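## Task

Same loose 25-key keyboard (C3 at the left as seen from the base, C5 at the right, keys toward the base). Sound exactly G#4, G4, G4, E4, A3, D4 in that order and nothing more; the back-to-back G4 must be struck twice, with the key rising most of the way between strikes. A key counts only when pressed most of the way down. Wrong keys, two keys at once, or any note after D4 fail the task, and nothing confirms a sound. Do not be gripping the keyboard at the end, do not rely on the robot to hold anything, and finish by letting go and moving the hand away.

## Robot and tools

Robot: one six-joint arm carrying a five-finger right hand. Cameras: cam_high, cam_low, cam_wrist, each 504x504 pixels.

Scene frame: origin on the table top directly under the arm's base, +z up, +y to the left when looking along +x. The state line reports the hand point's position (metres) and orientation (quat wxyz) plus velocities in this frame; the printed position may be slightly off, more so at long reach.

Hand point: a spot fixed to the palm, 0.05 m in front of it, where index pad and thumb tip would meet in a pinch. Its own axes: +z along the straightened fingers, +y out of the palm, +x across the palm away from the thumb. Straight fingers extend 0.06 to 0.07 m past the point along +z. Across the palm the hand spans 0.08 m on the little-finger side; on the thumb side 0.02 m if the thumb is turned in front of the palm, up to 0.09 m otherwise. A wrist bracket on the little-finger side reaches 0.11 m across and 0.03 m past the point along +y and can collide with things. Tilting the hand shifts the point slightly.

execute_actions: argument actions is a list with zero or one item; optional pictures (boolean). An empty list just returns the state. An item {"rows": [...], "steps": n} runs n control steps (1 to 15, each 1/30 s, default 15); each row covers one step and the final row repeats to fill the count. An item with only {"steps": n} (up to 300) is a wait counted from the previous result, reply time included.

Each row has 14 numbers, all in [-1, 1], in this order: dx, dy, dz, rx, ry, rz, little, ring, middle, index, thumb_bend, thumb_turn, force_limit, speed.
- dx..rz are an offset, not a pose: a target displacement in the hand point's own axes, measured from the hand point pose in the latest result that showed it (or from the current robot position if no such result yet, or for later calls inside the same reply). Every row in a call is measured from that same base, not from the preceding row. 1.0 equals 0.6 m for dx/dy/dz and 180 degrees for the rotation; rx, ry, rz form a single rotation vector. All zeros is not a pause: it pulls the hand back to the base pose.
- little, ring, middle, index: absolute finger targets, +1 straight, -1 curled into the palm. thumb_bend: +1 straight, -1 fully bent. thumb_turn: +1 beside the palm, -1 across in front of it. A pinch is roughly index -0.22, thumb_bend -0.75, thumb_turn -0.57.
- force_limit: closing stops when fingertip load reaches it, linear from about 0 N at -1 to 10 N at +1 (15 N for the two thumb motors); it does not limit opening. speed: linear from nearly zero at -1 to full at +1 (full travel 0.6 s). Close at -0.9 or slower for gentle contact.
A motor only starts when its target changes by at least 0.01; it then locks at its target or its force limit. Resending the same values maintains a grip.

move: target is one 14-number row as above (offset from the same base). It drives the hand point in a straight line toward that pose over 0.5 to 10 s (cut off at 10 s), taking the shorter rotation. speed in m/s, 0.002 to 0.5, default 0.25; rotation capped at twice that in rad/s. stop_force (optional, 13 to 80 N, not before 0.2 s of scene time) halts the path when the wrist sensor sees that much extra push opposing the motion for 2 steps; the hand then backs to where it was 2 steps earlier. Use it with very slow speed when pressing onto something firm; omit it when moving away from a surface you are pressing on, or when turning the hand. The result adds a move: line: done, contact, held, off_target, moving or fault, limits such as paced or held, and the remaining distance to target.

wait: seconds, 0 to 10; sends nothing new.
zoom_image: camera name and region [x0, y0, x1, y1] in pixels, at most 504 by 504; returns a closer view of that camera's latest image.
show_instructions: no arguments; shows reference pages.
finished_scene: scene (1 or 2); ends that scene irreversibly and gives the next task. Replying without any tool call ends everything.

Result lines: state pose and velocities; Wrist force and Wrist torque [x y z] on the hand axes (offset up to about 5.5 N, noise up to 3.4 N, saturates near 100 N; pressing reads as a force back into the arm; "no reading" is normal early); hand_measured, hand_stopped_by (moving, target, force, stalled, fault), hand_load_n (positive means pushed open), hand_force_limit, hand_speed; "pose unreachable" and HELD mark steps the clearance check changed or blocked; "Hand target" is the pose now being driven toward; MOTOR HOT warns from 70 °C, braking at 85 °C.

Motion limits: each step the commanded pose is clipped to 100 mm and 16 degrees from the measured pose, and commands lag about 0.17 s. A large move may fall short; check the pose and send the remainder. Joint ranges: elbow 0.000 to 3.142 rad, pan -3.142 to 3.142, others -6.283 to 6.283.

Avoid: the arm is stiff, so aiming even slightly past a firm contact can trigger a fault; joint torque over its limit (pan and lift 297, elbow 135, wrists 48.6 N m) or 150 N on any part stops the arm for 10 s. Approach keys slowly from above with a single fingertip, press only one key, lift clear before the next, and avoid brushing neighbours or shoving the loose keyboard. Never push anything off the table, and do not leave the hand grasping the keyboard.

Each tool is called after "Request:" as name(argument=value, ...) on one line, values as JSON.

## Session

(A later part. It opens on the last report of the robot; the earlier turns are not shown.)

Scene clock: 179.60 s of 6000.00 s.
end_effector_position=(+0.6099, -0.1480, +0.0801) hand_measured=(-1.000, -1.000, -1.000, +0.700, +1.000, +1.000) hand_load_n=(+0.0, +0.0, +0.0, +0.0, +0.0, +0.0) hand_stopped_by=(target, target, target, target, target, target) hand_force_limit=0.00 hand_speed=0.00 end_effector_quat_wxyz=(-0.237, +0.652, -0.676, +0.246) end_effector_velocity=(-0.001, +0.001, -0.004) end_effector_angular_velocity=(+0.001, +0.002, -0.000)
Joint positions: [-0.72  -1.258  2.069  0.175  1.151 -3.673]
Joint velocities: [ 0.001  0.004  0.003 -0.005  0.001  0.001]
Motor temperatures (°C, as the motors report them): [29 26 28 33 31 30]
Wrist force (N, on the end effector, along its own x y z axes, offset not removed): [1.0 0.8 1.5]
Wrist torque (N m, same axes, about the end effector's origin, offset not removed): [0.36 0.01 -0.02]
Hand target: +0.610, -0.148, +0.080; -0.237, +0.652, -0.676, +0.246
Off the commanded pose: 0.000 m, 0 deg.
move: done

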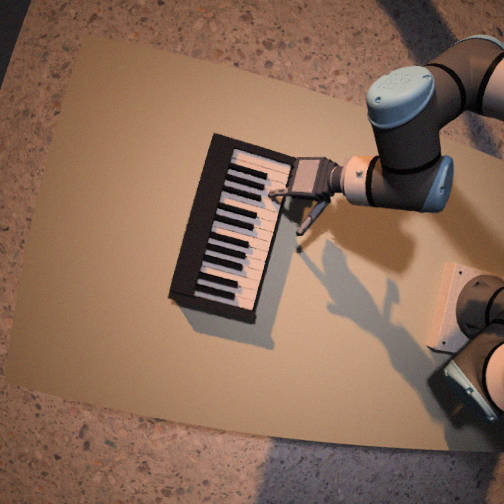

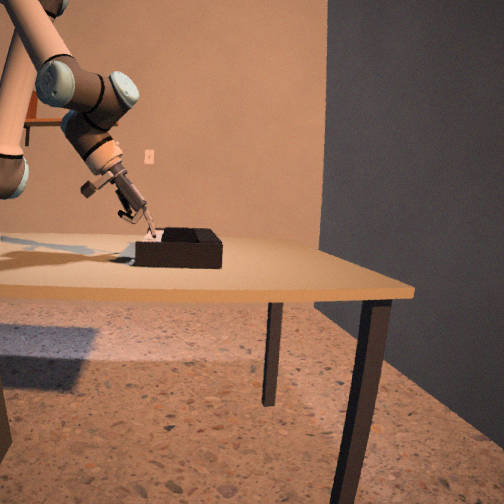

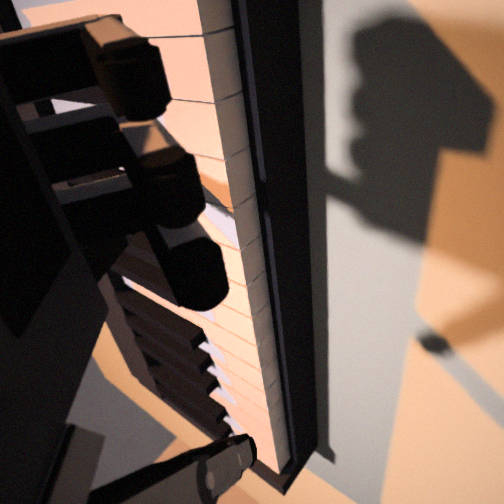

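Request:
move(target=[0.002, 0.0119, 0.01417, 0, 0, 0, -1, -1, -1, 0.7, 1, 1, 0.0, 0.0], speed=0.015)

Request:
move(target=[0, 0.00536, 0.00638, 0, 0, 0, -1, -1, -1, 0.7, 1, 1, 0.0, 0.0], speed=0.002, stop_force=13)

Request:
move(target=[0, -0.01232, -0.01468, 0, 0, 0, -1, -1, -1, 0.7, 1, 1, 0.0, 0.0], speed=0.03)

Request:
move(target=[0, 0.01093, 0.01302, 0, 0, 0, -1, -1, -1, 0.7, 1, 1, 0.0, 0.0], speed=0.015)

Request:
move(target=[0, 0.00429, 0.00511, 0, 0, 0, -1, -1, -1, 0.7, 1, 1, 0.0, 0.0], speed=0.002, stop_force=13)

Request:
move(target=[0, -0.01822, -0.0217, 0, 0, 0, -1, -1, -1, 0.7, 1, 1, 0.0, 0.0], speed=0.04)

Request:
move(target=[-0.07833, 0, 0, 0, 0, 0, -1, -1, -1, 0.7, 1, 1, 0.0, 0.0], speed=0.07)

Request:
zoom_image(camera="cam_high", region=[230, 175, 300, 245])

Scene clock: 230.80 s of 6000.00 s.
end_effector_position=(+0.6098, -0.1491, +0.0693) hand_measured=(-1.000, -1.000, -1.000, +0.700, +1.000, +1.000) hand_load_n=(+0.0, +0.0, +0.0, +0.0, +0.0, +0.0) hand_stopped_by=(target, target, target, target, target, target) hand_force_limit=0.00 hand_speed=0.00 end_effector_quat_wxyz=(-0.237, +0.652, -0.676, +0.246) end_effector_velocity=(+0.001, -0.001, -0.002) end_effector_angular_velocity=(-0.001, -0.001, +0.000)
Joint positions: [-0.721 -1.242  2.074  0.155  1.15  -3.674]
Joint velocities: [-0.     0.005 -0.001 -0.005 -0.    -0.   ]
Motor temperatures (°C, as the motors report them): [29 26 28 33 31 30]
Wrist force (N, on the end effector, along its own x y z axes, offset not removed): [-1.3 -0.3 0.2]
Wrist torque (N m, same axes, about the end effector's origin, offset not removed): [0.45 0.12 -0.17]
Hand target: +0.610, -0.149, +0.069; -0.237, +0.652, -0.676, +0.246
Off the commanded pose: 0.000 m, 0 deg.
After step 90, 47.23 s passed at rest.
move: done

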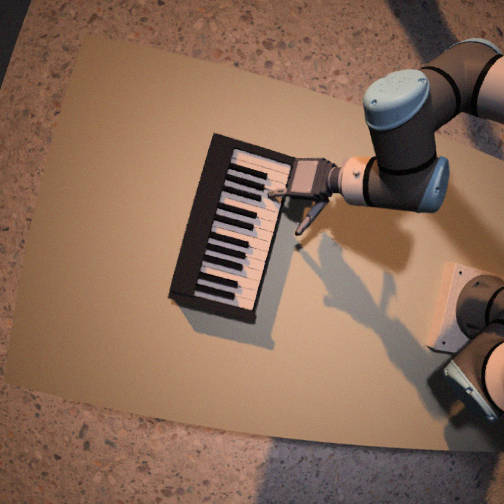

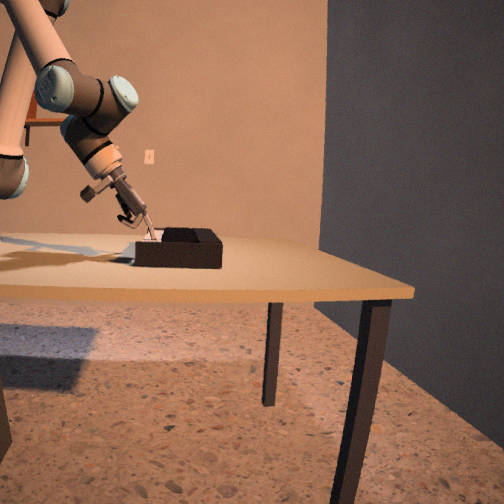

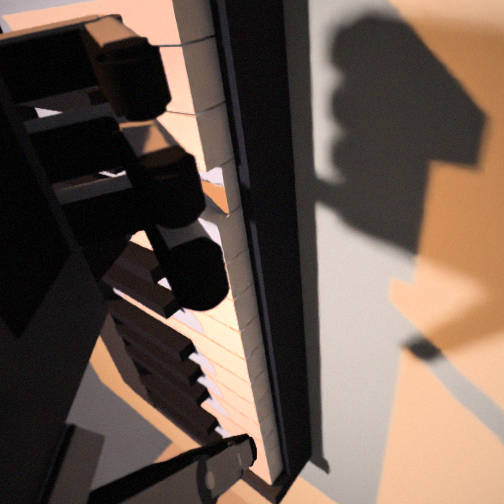

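Scene clock: 232.50 s of 6000.00 s.
end_effector_position=(+0.6098, -0.1491, +0.0666) hand_measured=(-1.000, -1.000, -1.000, +0.700, +1.000, +1.000) hand_load_n=(+0.0, +0.0, +0.0, +0.5, +0.0, +0.0) hand_stopped_by=(target, target, target, target, target, target) hand_force_limit=0.00 hand_speed=0.00 end_effector_quat_wxyz=(-0.237, +0.652, -0.676, +0.246) end_effector_velocity=(-0.000, +0.001, +0.000) end_effector_angular_velocity=(+0.002, +0.002, +0.001)
Joint positions: [-0.721 -1.239  2.075  0.15   1.15  -3.674]
Joint velocities: [ 0.001 -0.     0.     0.002 -0.     0.001]
Motor temperatures (°C, as the motors report them): [29 26 28 33 31 30]
Wrist force (N, on the end effector, along its own x y z axes, offset not removed): [-0.3 -8.0 -14.2]
Wrist torque (N m, same axes, about the end effector's origin, offset not removed): [0.98 -0.14 -0.15]
Hand target: +0.610, -0.149, +0.067; -0.237, +0.652, -0.676, +0.246
Off the commanded pose: 0.002 m, 0 deg.
move: contact

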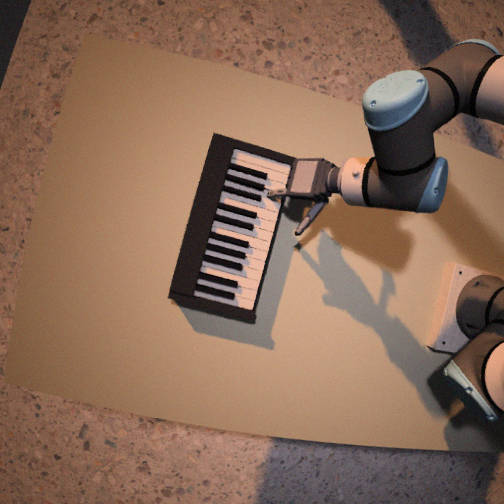

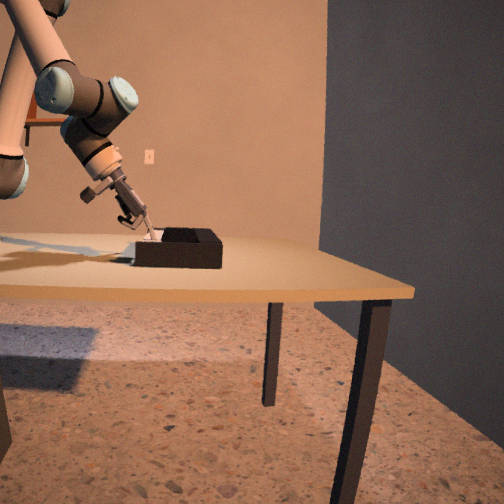

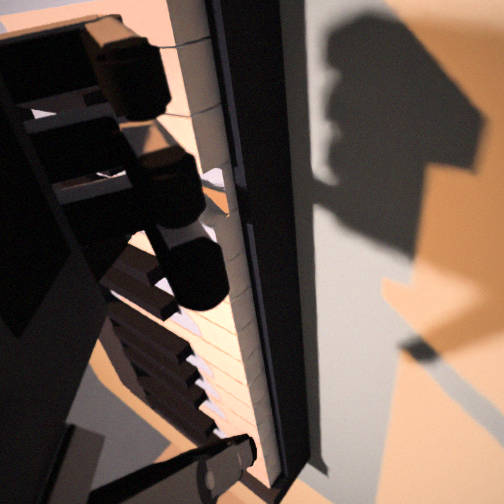

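Scene clock: 233.30 s of 6000.00 s.
end_effector_position=(+0.6098, -0.1491, +0.0779) hand_measured=(-1.000, -1.000, -1.000, +0.700, +1.000, +1.000) hand_load_n=(+0.0, +0.0, +0.0, +0.0, +0.0, +0.0) hand_stopped_by=(target, target, target, target, target, target) hand_force_limit=0.00 hand_speed=0.00 end_effector_quat_wxyz=(-0.237, +0.652, -0.676, +0.246) end_effector_velocity=(-0.000, +0.001, +0.002) end_effector_angular_velocity=(+0.001, +0.001, +0.002)
Joint positions: [-0.722 -1.254  2.069  0.171  1.15  -3.675]
Joint velocities: [ 0.001 -0.003 -0.     0.004 -0.    -0.001]
Motor temperatures (°C, as the motors report them): [29 26 28 33 31 30]
Wrist force (N, on the end effector, along its own x y z axes, offset not removed): [0.5 -0.6 1.1]
Wrist torque (N m, same axes, about the end effector's origin, offset not removed): [0.14 -0.04 -0.10]
Hand target: +0.610, -0.149, +0.078; -0.237, +0.652, -0.676, +0.246
Off the commanded pose: 0.000 m, 0 deg.
move: done

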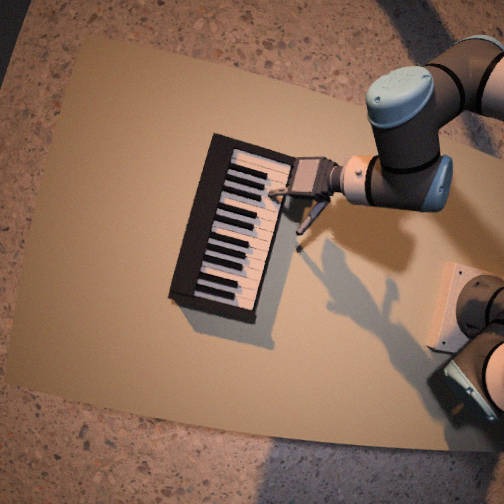

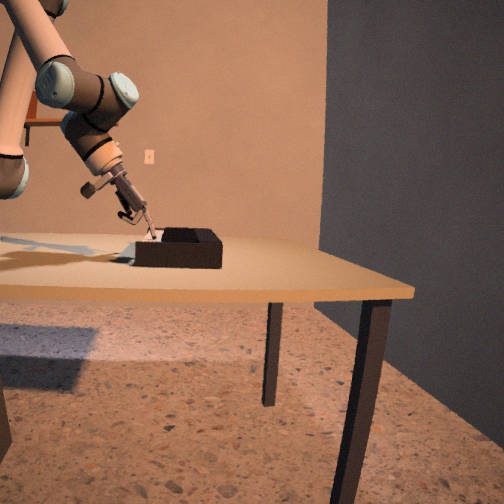

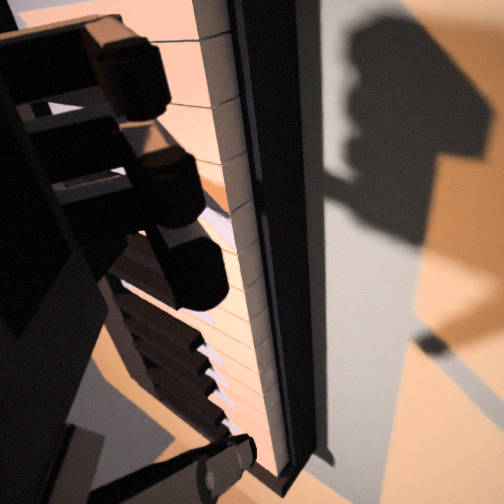

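Scene clock: 234.23 s of 6000.00 s.
end_effector_position=(+0.6098, -0.1491, +0.0680) hand_measured=(-1.000, -1.000, -1.000, +0.700, +1.000, +1.000) hand_load_n=(+0.0, +0.0, +0.0, +0.0, +0.0, +0.0) hand_stopped_by=(target, target, target, target, target, target) hand_force_limit=0.00 hand_speed=0.00 end_effector_quat_wxyz=(-0.237, +0.652, -0.676, +0.246) end_effector_velocity=(-0.001, +0.000, -0.003) end_effector_angular_velocity=(+0.000, +0.001, -0.000)
Joint positions: [-0.721 -1.241  2.075  0.152  1.15  -3.674]
Joint velocities: [ 0.     0.004  0.002 -0.005  0.001 -0.   ]
Motor temperatures (°C, as the motors report them): [29 26 28 33 31 30]
Wrist force (N, on the end effector, along its own x y z axes, offset not removed): [1.0 -2.1 0.6]
Wrist torque (N m, same axes, about the end effector's origin, offset not removed): [0.07 -0.07 -0.10]
Hand target: +0.610, -0.149, +0.068; -0.237, +0.652, -0.676, +0.246
Off the commanded pose: 0.000 m, 0 deg.
move: done

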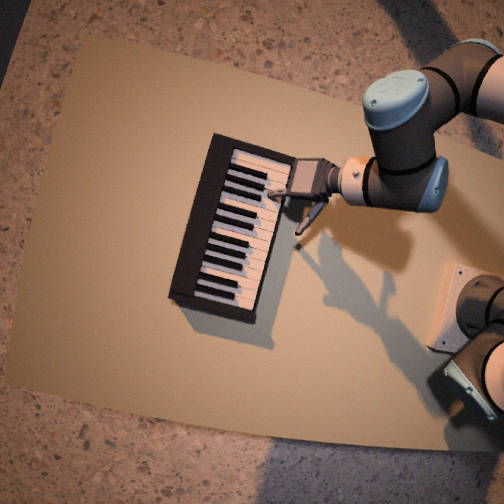

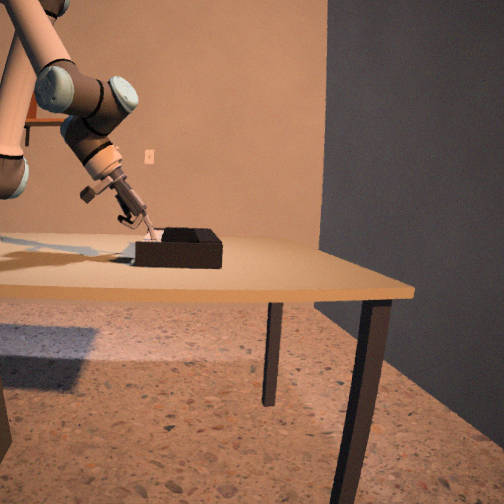

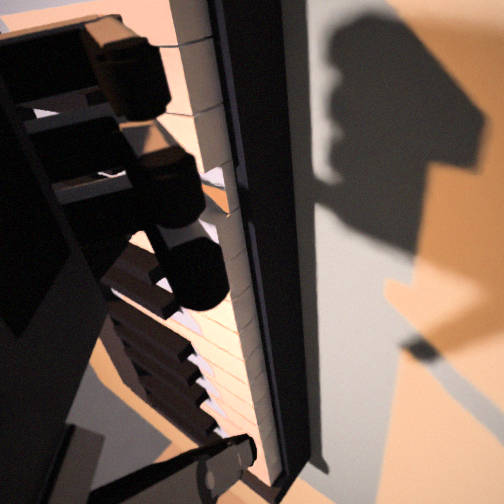

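Scene clock: 235.30 s of 6000.00 s.
end_effector_position=(+0.6098, -0.1491, +0.0666) hand_measured=(-1.000, -1.000, -1.000, +0.700, +1.000, +1.000) hand_load_n=(+0.0, +0.0, +0.0, +0.5, +0.0, +0.0) hand_stopped_by=(target, target, target, target, target, target) hand_force_limit=0.00 hand_speed=0.00 end_effector_quat_wxyz=(-0.237, +0.652, -0.676, +0.246) end_effector_velocity=(+0.000, +0.000, +0.001) end_effector_angular_velocity=(-0.000, +0.000, +0.001)
Joint positions: [-0.721 -1.239  2.075  0.15   1.15  -3.674]
Joint velocities: [ 0.001 -0.001 -0.001  0.002 -0.    -0.001]
Motor temperatures (°C, as the motors report them): [29 26 28 33 31 30]
Wrist force (N, on the end effector, along its own x y z axes, offset not removed): [0.1 -6.1 -16.4]
Wrist torque (N m, same axes, about the end effector's origin, offset not removed): [1.57 0.29 -0.14]
Hand target: +0.610, -0.149, +0.067; -0.237, +0.652, -0.676, +0.246
Off the commanded pose: 0.003 m, 0 deg.
move: contact

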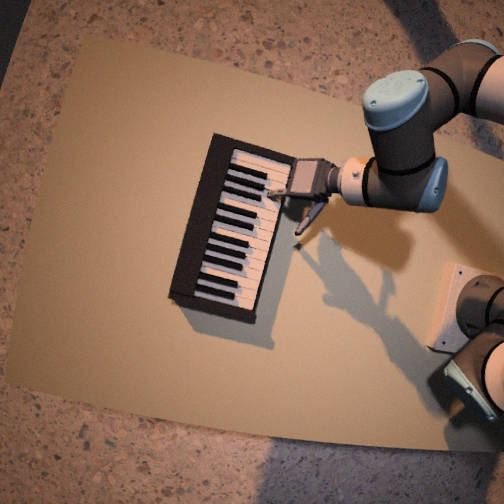

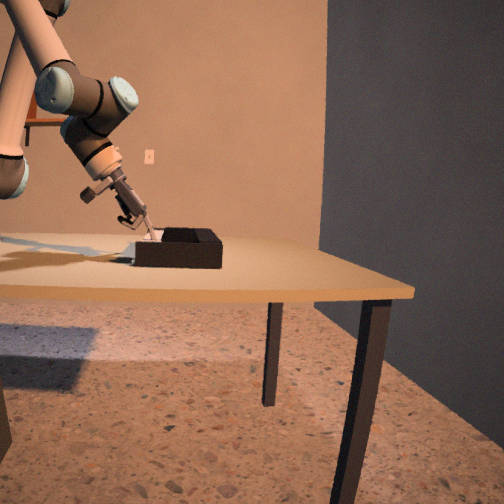

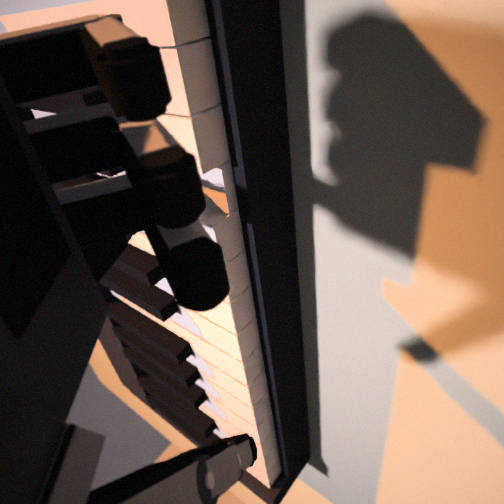

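Scene clock: 236.13 s of 6000.00 s.
end_effector_position=(+0.6098, -0.1491, +0.0833) hand_measured=(-1.000, -1.000, -1.000, +0.700, +1.000, +1.000) hand_load_n=(+0.0, +0.0, +0.0, +0.0, +0.0, +0.0) hand_stopped_by=(target, target, target, target, target, target) hand_force_limit=0.00 hand_speed=0.00 end_effector_quat_wxyz=(-0.237, +0.652, -0.676, +0.246) end_effector_velocity=(-0.000, -0.000, +0.003) end_effector_angular_velocity=(+0.000, -0.000, -0.001)
Joint positions: [-0.722 -1.262  2.066  0.182  1.15  -3.675]
Joint velocities: [-0.001 -0.004 -0.001  0.005 -0.    -0.   ]
Motor temperatures (°C, as the motors report them): [29 26 28 33 31 30]
Wrist force (N, on the end effector, along its own x y z axes, offset not removed): [0.0 -2.0 3.2]
Wrist torque (N m, same axes, about the end effector's origin, offset not removed): [-0.10 0.00 -0.15]
Hand target: +0.610, -0.149, +0.084; -0.237, +0.652, -0.676, +0.246
Off the commanded pose: 0.000 m, 0 deg.
move: done

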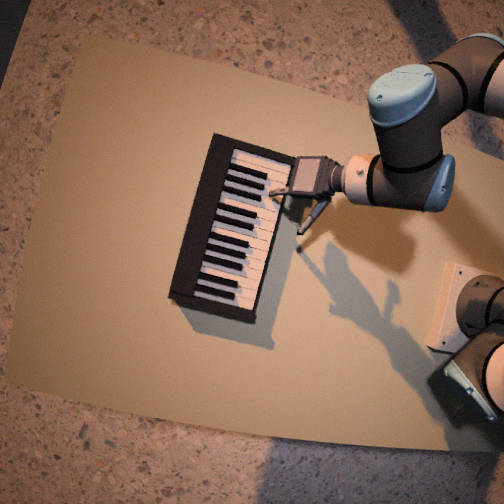

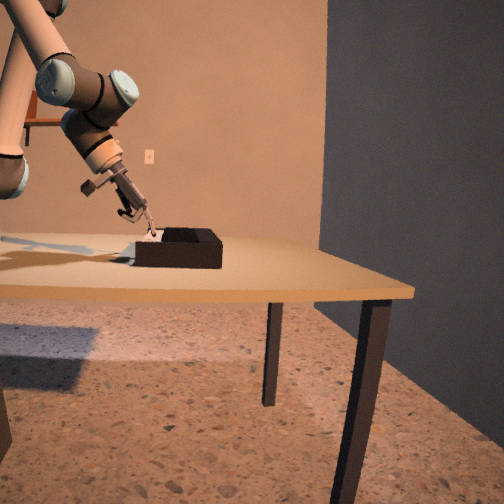

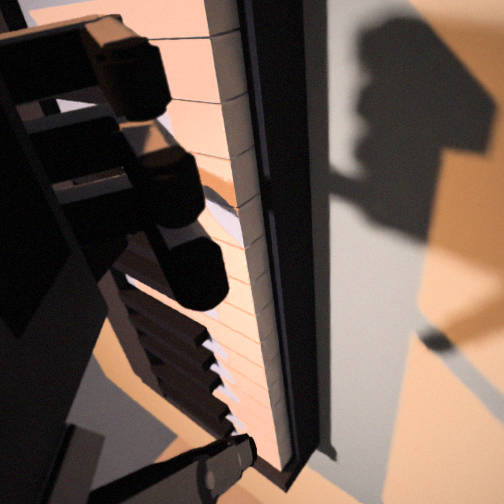

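Scene clock: 237.27 s of 6000.00 s.
end_effector_position=(+0.6116, -0.1023, +0.0834) hand_measured=(-1.000, -1.000, -1.000, +0.700, +1.000, +1.000) hand_load_n=(+0.0, +0.0, +0.0, +0.0, +0.0, +0.0) hand_stopped_by=(target, target, target, target, target, target) hand_force_limit=0.00 hand_speed=0.00 end_effector_quat_wxyz=(-0.237, +0.652, -0.676, +0.246) end_effector_velocity=(-0.000, +0.003, -0.000) end_effector_angular_velocity=(-0.000, +0.001, +0.001)
Joint positions: [-0.642 -1.286  2.094  0.151  1.195 -3.603]
Joint velocities: [ 0.005 -0.001  0.002 -0.001  0.003  0.003]
Motor temperatures (°C, as the motors report them): [29 26 28 33 31 30]
Wrist force (N, on the end effector, along its own x y z axes, offset not removed): [0.7 -1.1 1.9]
Wrist torque (N m, same axes, about the end effector's origin, offset not removed): [0.14 0.02 -0.18]
Hand target: +0.612, -0.102, +0.083; -0.237, +0.652, -0.676, +0.246
Off the commanded pose: 0.000 m, 0 deg.
move: done

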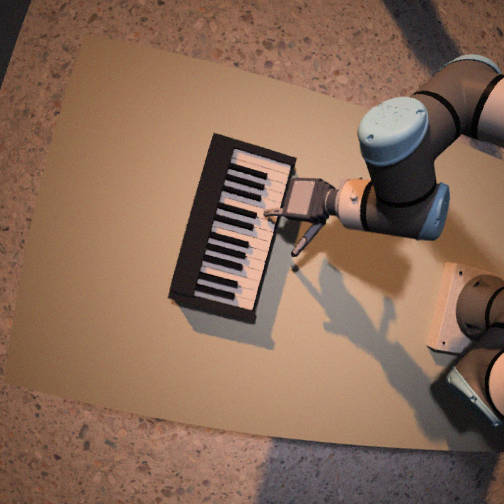

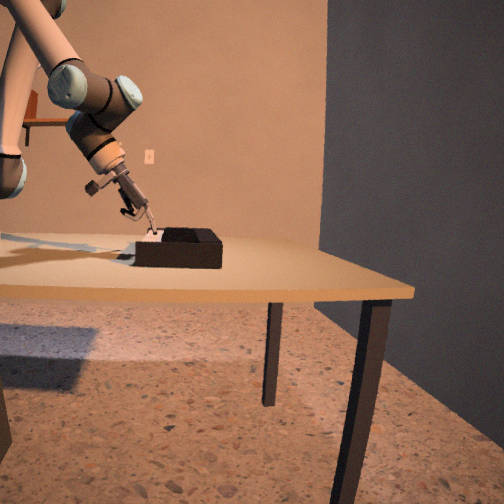

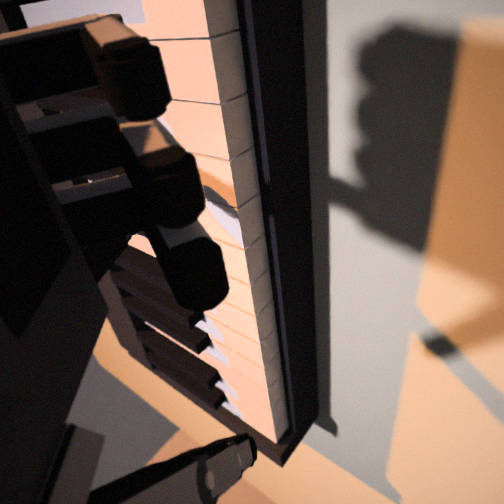

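Region (230, 175, 300, 245) of cam_high's 504x504 image, scaled by 7.200, with more detail than that image has.

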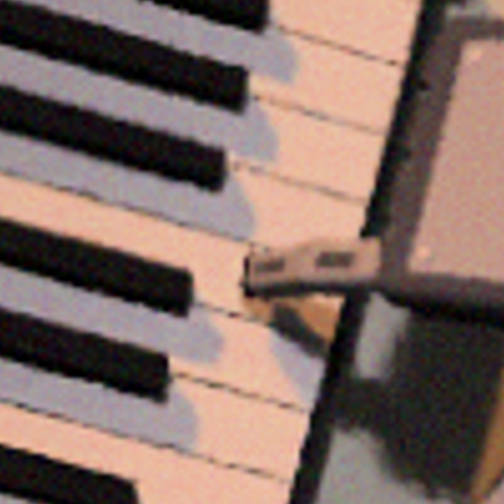

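Request:
execute_actions(actions=[])

Scene clock: 258.07 s of 6000.00 s.
end_effector_position=(+0.6116, -0.1021, +0.0834) hand_measured=(-1.000, -1.000, -1.000, +0.700, +1.000, +1.000) hand_load_n=(+0.0, +0.0, +0.0, +0.0, +0.0, +0.0) hand_stopped_by=(target, target, target, target, target, target) hand_force_limit=0.00 hand_speed=0.00 end_effector_quat_wxyz=(-0.237, +0.652, -0.676, +0.246) end_effector_velocity=(-0.000, -0.001, -0.000) end_effector_angular_velocity=(+0.000, +0.000, -0.001)
Joint positions: [-0.642 -1.286  2.094  0.151  1.195 -3.603]
Joint velocities: [-0.001  0.     0.     0.    -0.     0.   ]
Motor temperatures (°C, as the motors report them): [29 26 28 33 31 30]
Wrist force (N, on the end effector, along its own x y z axes, offset not removed): [-0.1 -2.0 1.6]
Wrist torque (N m, same axes, about the end effector's origin, offset not removed): [-0.04 0.11 -0.19]
Hand target: +0.612, -0.102, +0.083; -0.237, +0.652, -0.676, +0.246
Off the commanded pose: 0.000 m, 0 deg.
Steps of this call (steps 1 to 90: nothing new was sent; then 17.80 s passed at rest). Readings (end_effector_position | what the end effector reports):
1: (+0.6116, -0.1023, +0.0834) | hand_measured=(-1.000, -1.000, -1.000, +0.700, +1.000, +1.000) hand_load_n=(+0.0, +0.0, +0.0, +0.0, +0.0, +0.0) hand_stopped_by=(target, target, target, target, target, target) hand_force_limit=0.00 hand_speed=0.00
2: (+0.6116, -0.1022, +0.0834) | hand_measured=(-1.000, -1.000, -1.000, +0.700, +1.000, +1.000) hand_load_n=(+0.0, +0.0, +0.0, +0.0, +0.0, +0.0) hand_stopped_by=(target, target, target, target, target, target) hand_force_limit=0.00 hand_speed=0.00
4: (+0.6116, -0.1022, +0.0834) | hand_measured=(-1.000, -1.000, -1.000, +0.700, +1.000, +1.000) hand_load_n=(+0.0, +0.0, +0.0, +0.0, +0.0, +0.0) hand_stopped_by=(target, target, target, target, target, target) hand_force_limit=0.00 hand_speed=0.00
8: (+0.6116, -0.1021, +0.0834) | hand_measured=(-1.000, -1.000, -1.000, +0.700, +1.000, +1.000) hand_load_n=(+0.0, +0.0, +0.0, +0.0, +0.0, +0.0) hand_stopped_by=(target, target, target, target, target, target) hand_force_limit=0.00 hand_speed=0.00
90: the state above

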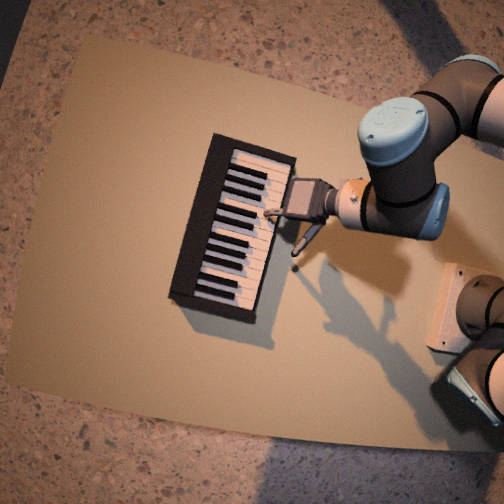

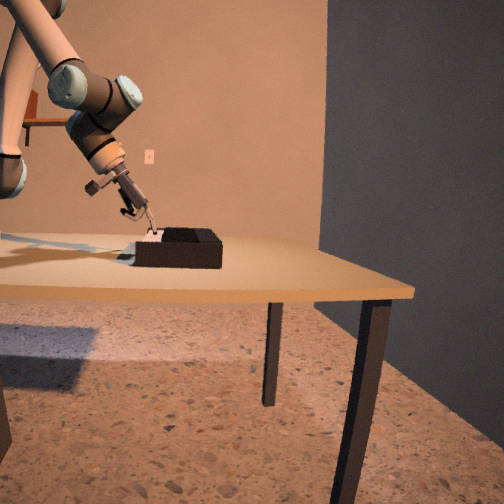

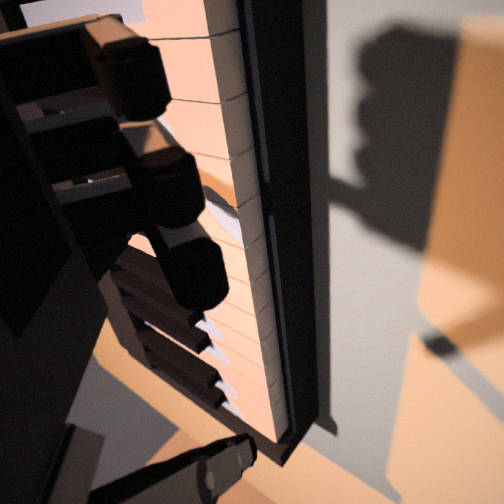

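Request:
zoom_image(camera="cam_high", region=[180, 130, 320, 270])

Region (180, 130, 320, 270) of cam_high's 504x504 image, scaled by 3.600, with more detail than that image has.

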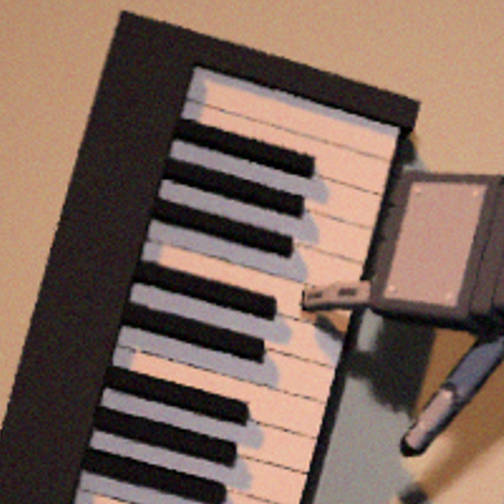

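Request:
move(target=[0,0.01565,0.01864,0,0,0,-1,-1,-1,0.7,1,1,0.0,0.0], speed=0.015)

Request:
move(target=[0,0.00429,0.00511,0,0,0,-1,-1,-1,0.7,1,1,0.0,0.0], speed=0.002, stop_force=13)

Scene clock: 272.07 s of 6000.00 s.
end_effector_position=(+0.6116, -0.1021, +0.0690) hand_measured=(-1.000, -1.000, -1.000, +0.700, +1.000, +1.000) hand_load_n=(+0.0, +0.0, +0.0, -0.5, +0.0, +0.0) hand_stopped_by=(target, target, target, target, target, target) hand_force_limit=0.00 hand_speed=0.00 end_effector_quat_wxyz=(-0.237, +0.652, -0.676, +0.246) end_effector_velocity=(-0.000, +0.000, -0.003) end_effector_angular_velocity=(+0.000, +0.001, +0.000)
Joint positions: [-0.641 -1.266  2.101  0.123  1.195 -3.603]
Joint velocities: [ 0.     0.005  0.002 -0.006  0.    -0.   ]
Motor temperatures (°C, as the motors report them): [29 26 28 33 31 30]
Wrist force (N, on the end effector, along its own x y z axes, offset not removed): [0.6 -0.5 -0.2]
Wrist torque (N m, same axes, about the end effector's origin, offset not removed): [0.21 0.10 -0.12]
Hand target: +0.612, -0.102, +0.069; -0.237, +0.652, -0.676, +0.246
Off the commanded pose: 0.000 m, 0 deg.
After step 90, 9.77 s passed at rest.
move: done

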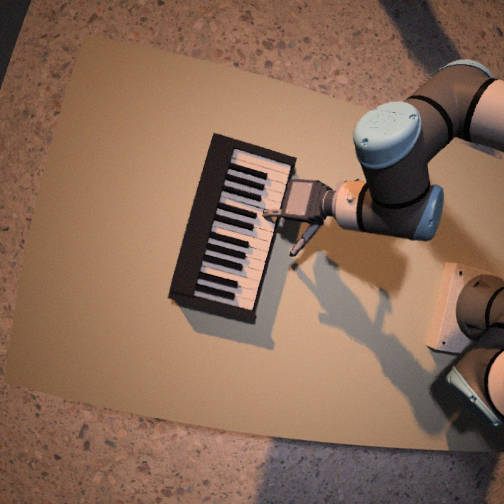

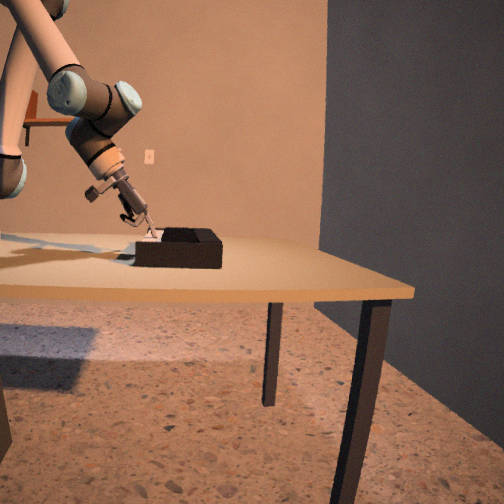

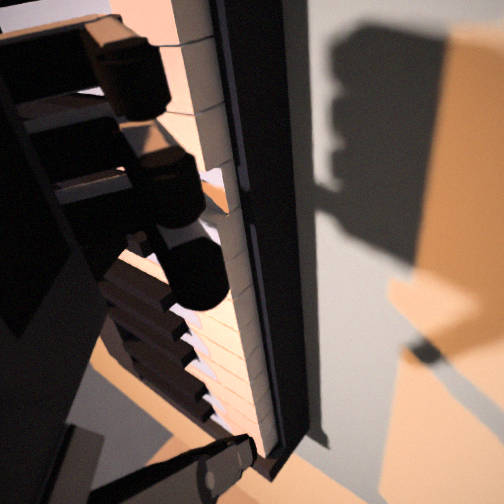

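Scene clock: 273.63 s of 6000.00 s.
end_effector_position=(+0.6116, -0.1021, +0.0666) hand_measured=(-1.000, -1.000, -1.000, +0.700, +1.000, +1.000) hand_load_n=(+0.0, +0.0, +0.0, +0.0, +0.0, +0.0) hand_stopped_by=(target, target, target, target, target, target) hand_force_limit=0.00 hand_speed=0.00 end_effector_quat_wxyz=(-0.237, +0.652, -0.676, +0.246) end_effector_velocity=(-0.001, -0.000, +0.000) end_effector_angular_velocity=(+0.001, +0.001, -0.001)
Joint positions: [-0.641 -1.263  2.103  0.119  1.195 -3.603]
Joint velocities: [-0.001 -0.001  0.001  0.002  0.     0.   ]
Motor temperatures (°C, as the motors report them): [29 26 28 33 31 30]
Wrist force (N, on the end effector, along its own x y z axes, offset not removed): [0.7 -4.5 -15.4]
Wrist torque (N m, same axes, about the end effector's origin, offset not removed): [1.59 0.06 0.02]
Hand target: +0.612, -0.102, +0.067; -0.237, +0.652, -0.676, +0.246
Off the commanded pose: 0.002 m, 0 deg.
move: contact

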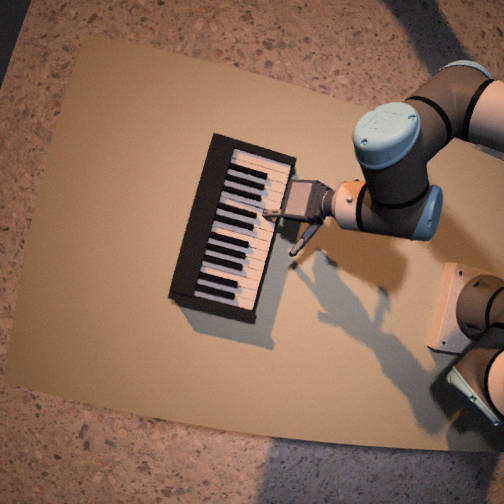

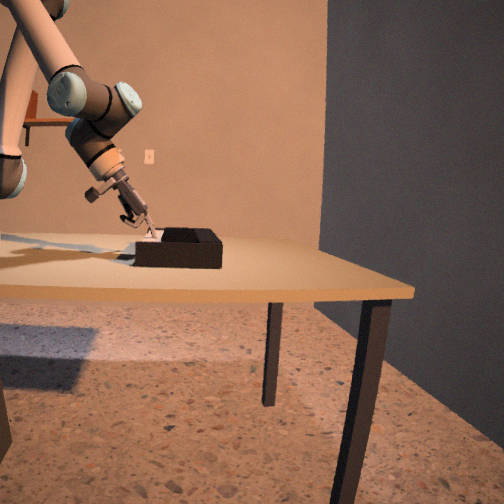

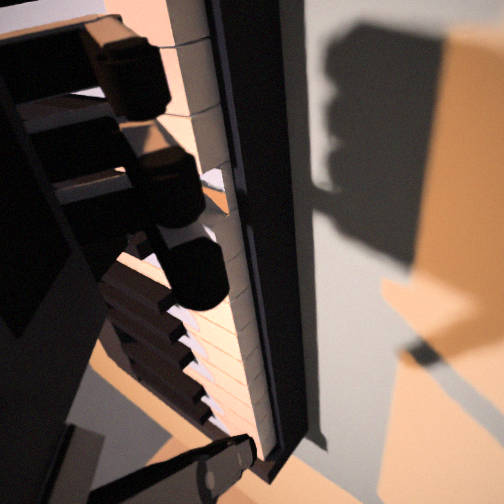

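E4 bottomed out. Lift and move to A3.

Request:
move(target=[0,-0.01822,-0.0217,0,0,0,-1,-1,-1,0.7,1,1,0.0,0.0], speed=0.04)

Request:
move(target=[-0.15667,0,0,0,0,0,-1,-1,-1,0.7,1,1,0.0,0.0], speed=0.08)

Request:
zoom_image(camera="cam_high", region=[200, 200, 300, 300])

Scene clock: 287.90 s of 6000.00 s.
end_effector_position=(+0.6116, -0.1021, +0.0834) hand_measured=(-1.000, -1.000, -1.000, +0.700, +1.000, +1.000) hand_load_n=(+0.0, +0.0, +0.0, +0.0, +0.0, +0.0) hand_stopped_by=(target, target, target, target, target, target) hand_force_limit=0.00 hand_speed=0.00 end_effector_quat_wxyz=(-0.237, +0.652, -0.676, +0.246) end_effector_velocity=(+0.000, +0.001, +0.003) end_effector_angular_velocity=(+0.000, -0.001, +0.002)
Joint positions: [-0.642 -1.286  2.094  0.151  1.195 -3.603]
Joint velocities: [ 0.002 -0.004 -0.002  0.005 -0.001 -0.   ]
Motor temperatures (°C, as the motors report them): [29 26 28 33 31 30]
Wrist force (N, on the end effector, along its own x y z axes, offset not removed): [-2.7 -1.4 2.0]
Wrist torque (N m, same axes, about the end effector's origin, offset not removed): [0.10 0.47 -0.36]
Hand target: +0.612, -0.102, +0.084; -0.237, +0.652, -0.676, +0.246
Off the commanded pose: 0.000 m, 0 deg.
After step 90, 10.43 s passed at rest.
move: done

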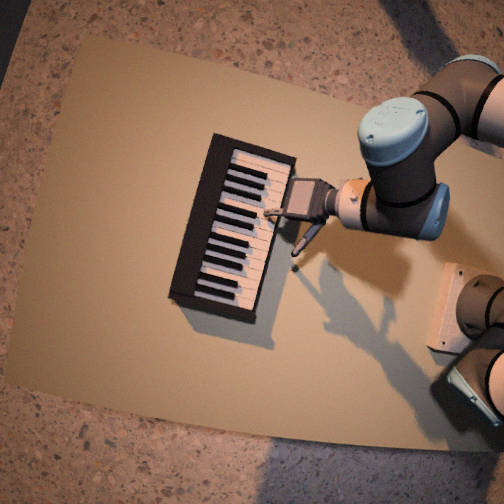

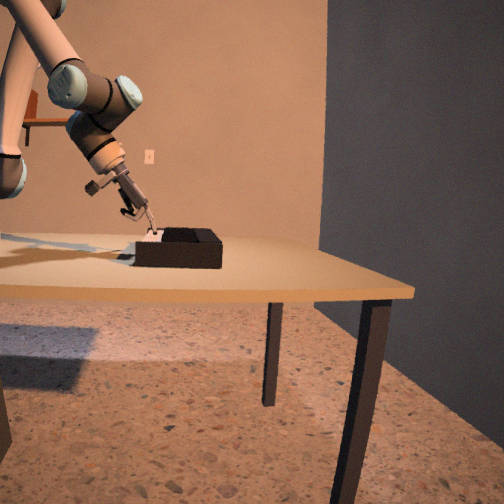

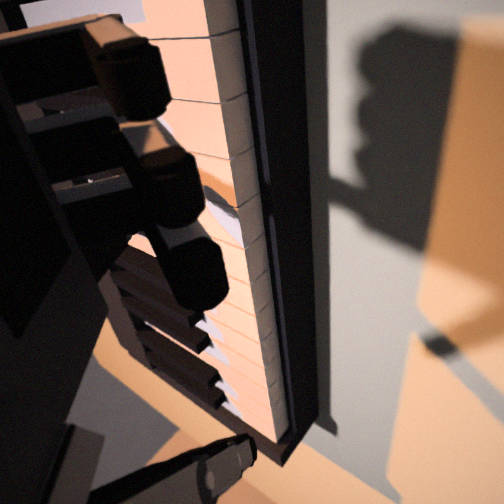

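Scene clock: 289.57 s of 6000.00 s.
end_effector_position=(+0.6150, -0.0084, +0.0835) hand_measured=(-1.000, -1.000, -1.000, +0.700, +1.000, +1.000) hand_load_n=(+0.0, +0.0, +0.0, +0.0, +0.0, +0.0) hand_stopped_by=(target, target, target, target, target, target) hand_force_limit=0.00 hand_speed=0.00 end_effector_quat_wxyz=(-0.237, +0.652, -0.676, +0.246) end_effector_velocity=(+0.001, +0.003, -0.000) end_effector_angular_velocity=(+0.000, +0.000, +0.000)
Joint positions: [-0.463 -1.317  2.122  0.105  1.301 -3.452]
Joint velocities: [ 0.006  0.    -0.001 -0.001  0.003  0.005]
Motor temperatures (°C, as the motors report them): [29 26 28 33 31 30]
Wrist force (N, on the end effector, along its own x y z axes, offset not removed): [-0.2 -0.6 1.3]
Wrist torque (N m, same axes, about the end effector's origin, offset not removed): [0.20 0.08 -0.13]
Hand target: +0.615, -0.008, +0.083; -0.237, +0.652, -0.676, +0.246
Off the commanded pose: 0.000 m, 0 deg.
move: done

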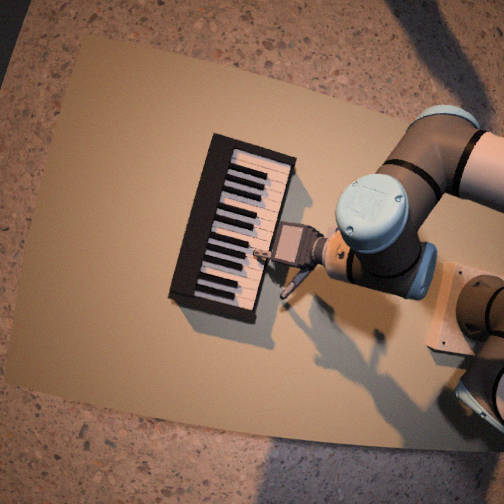

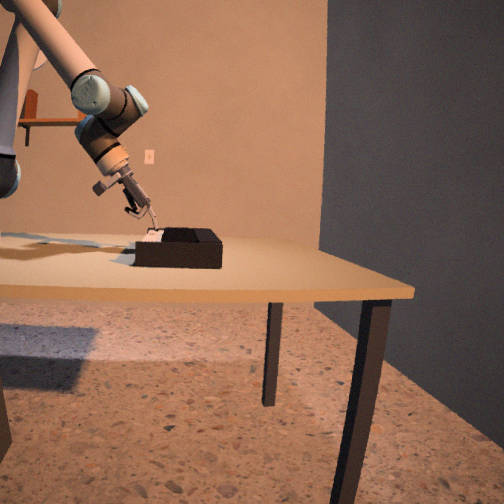

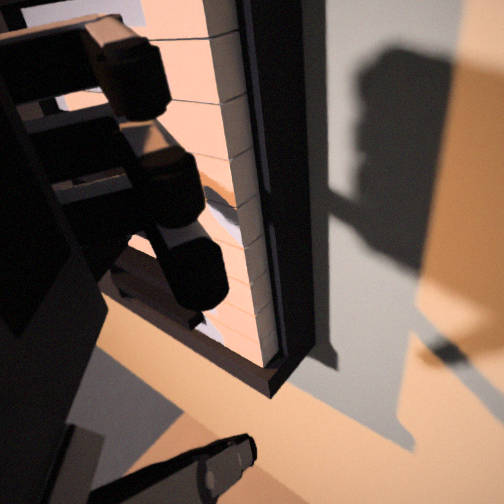

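Region (200, 200, 300, 300) of cam_high's 504x504 image, scaled by 5.040, with more detail than that image has.

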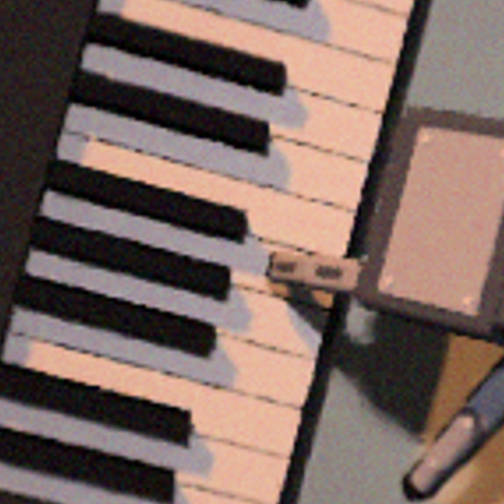

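Request:
zoom_image(camera="cam_high", region=[225, 225, 285, 285])

Request:
zoom_image(camera="cam_wrist", region=[150, 120, 290, 300])

Region (225, 225, 285, 285) of cam_high's 504x504 image, scaled by 8.400, with more detail than that image has.

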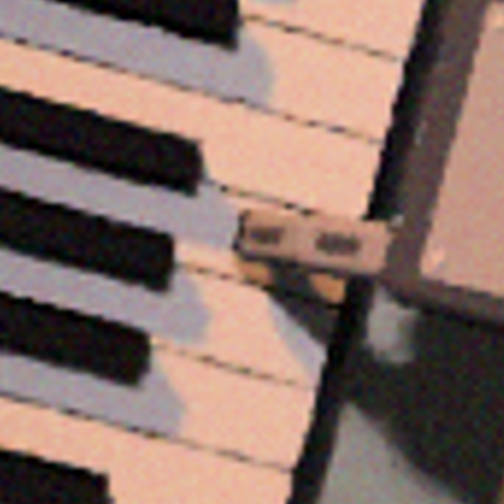

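Region (150, 120, 290, 300) of cam_wrist's 504x504 image, scaled by 2.800, with more detail than that image has.

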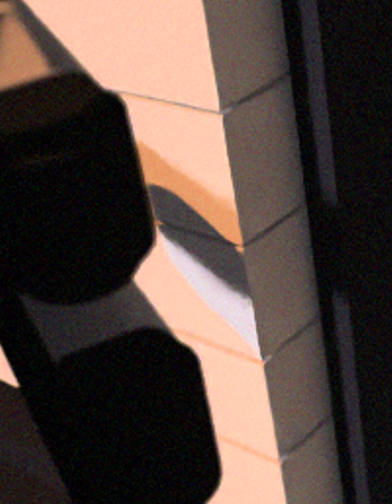

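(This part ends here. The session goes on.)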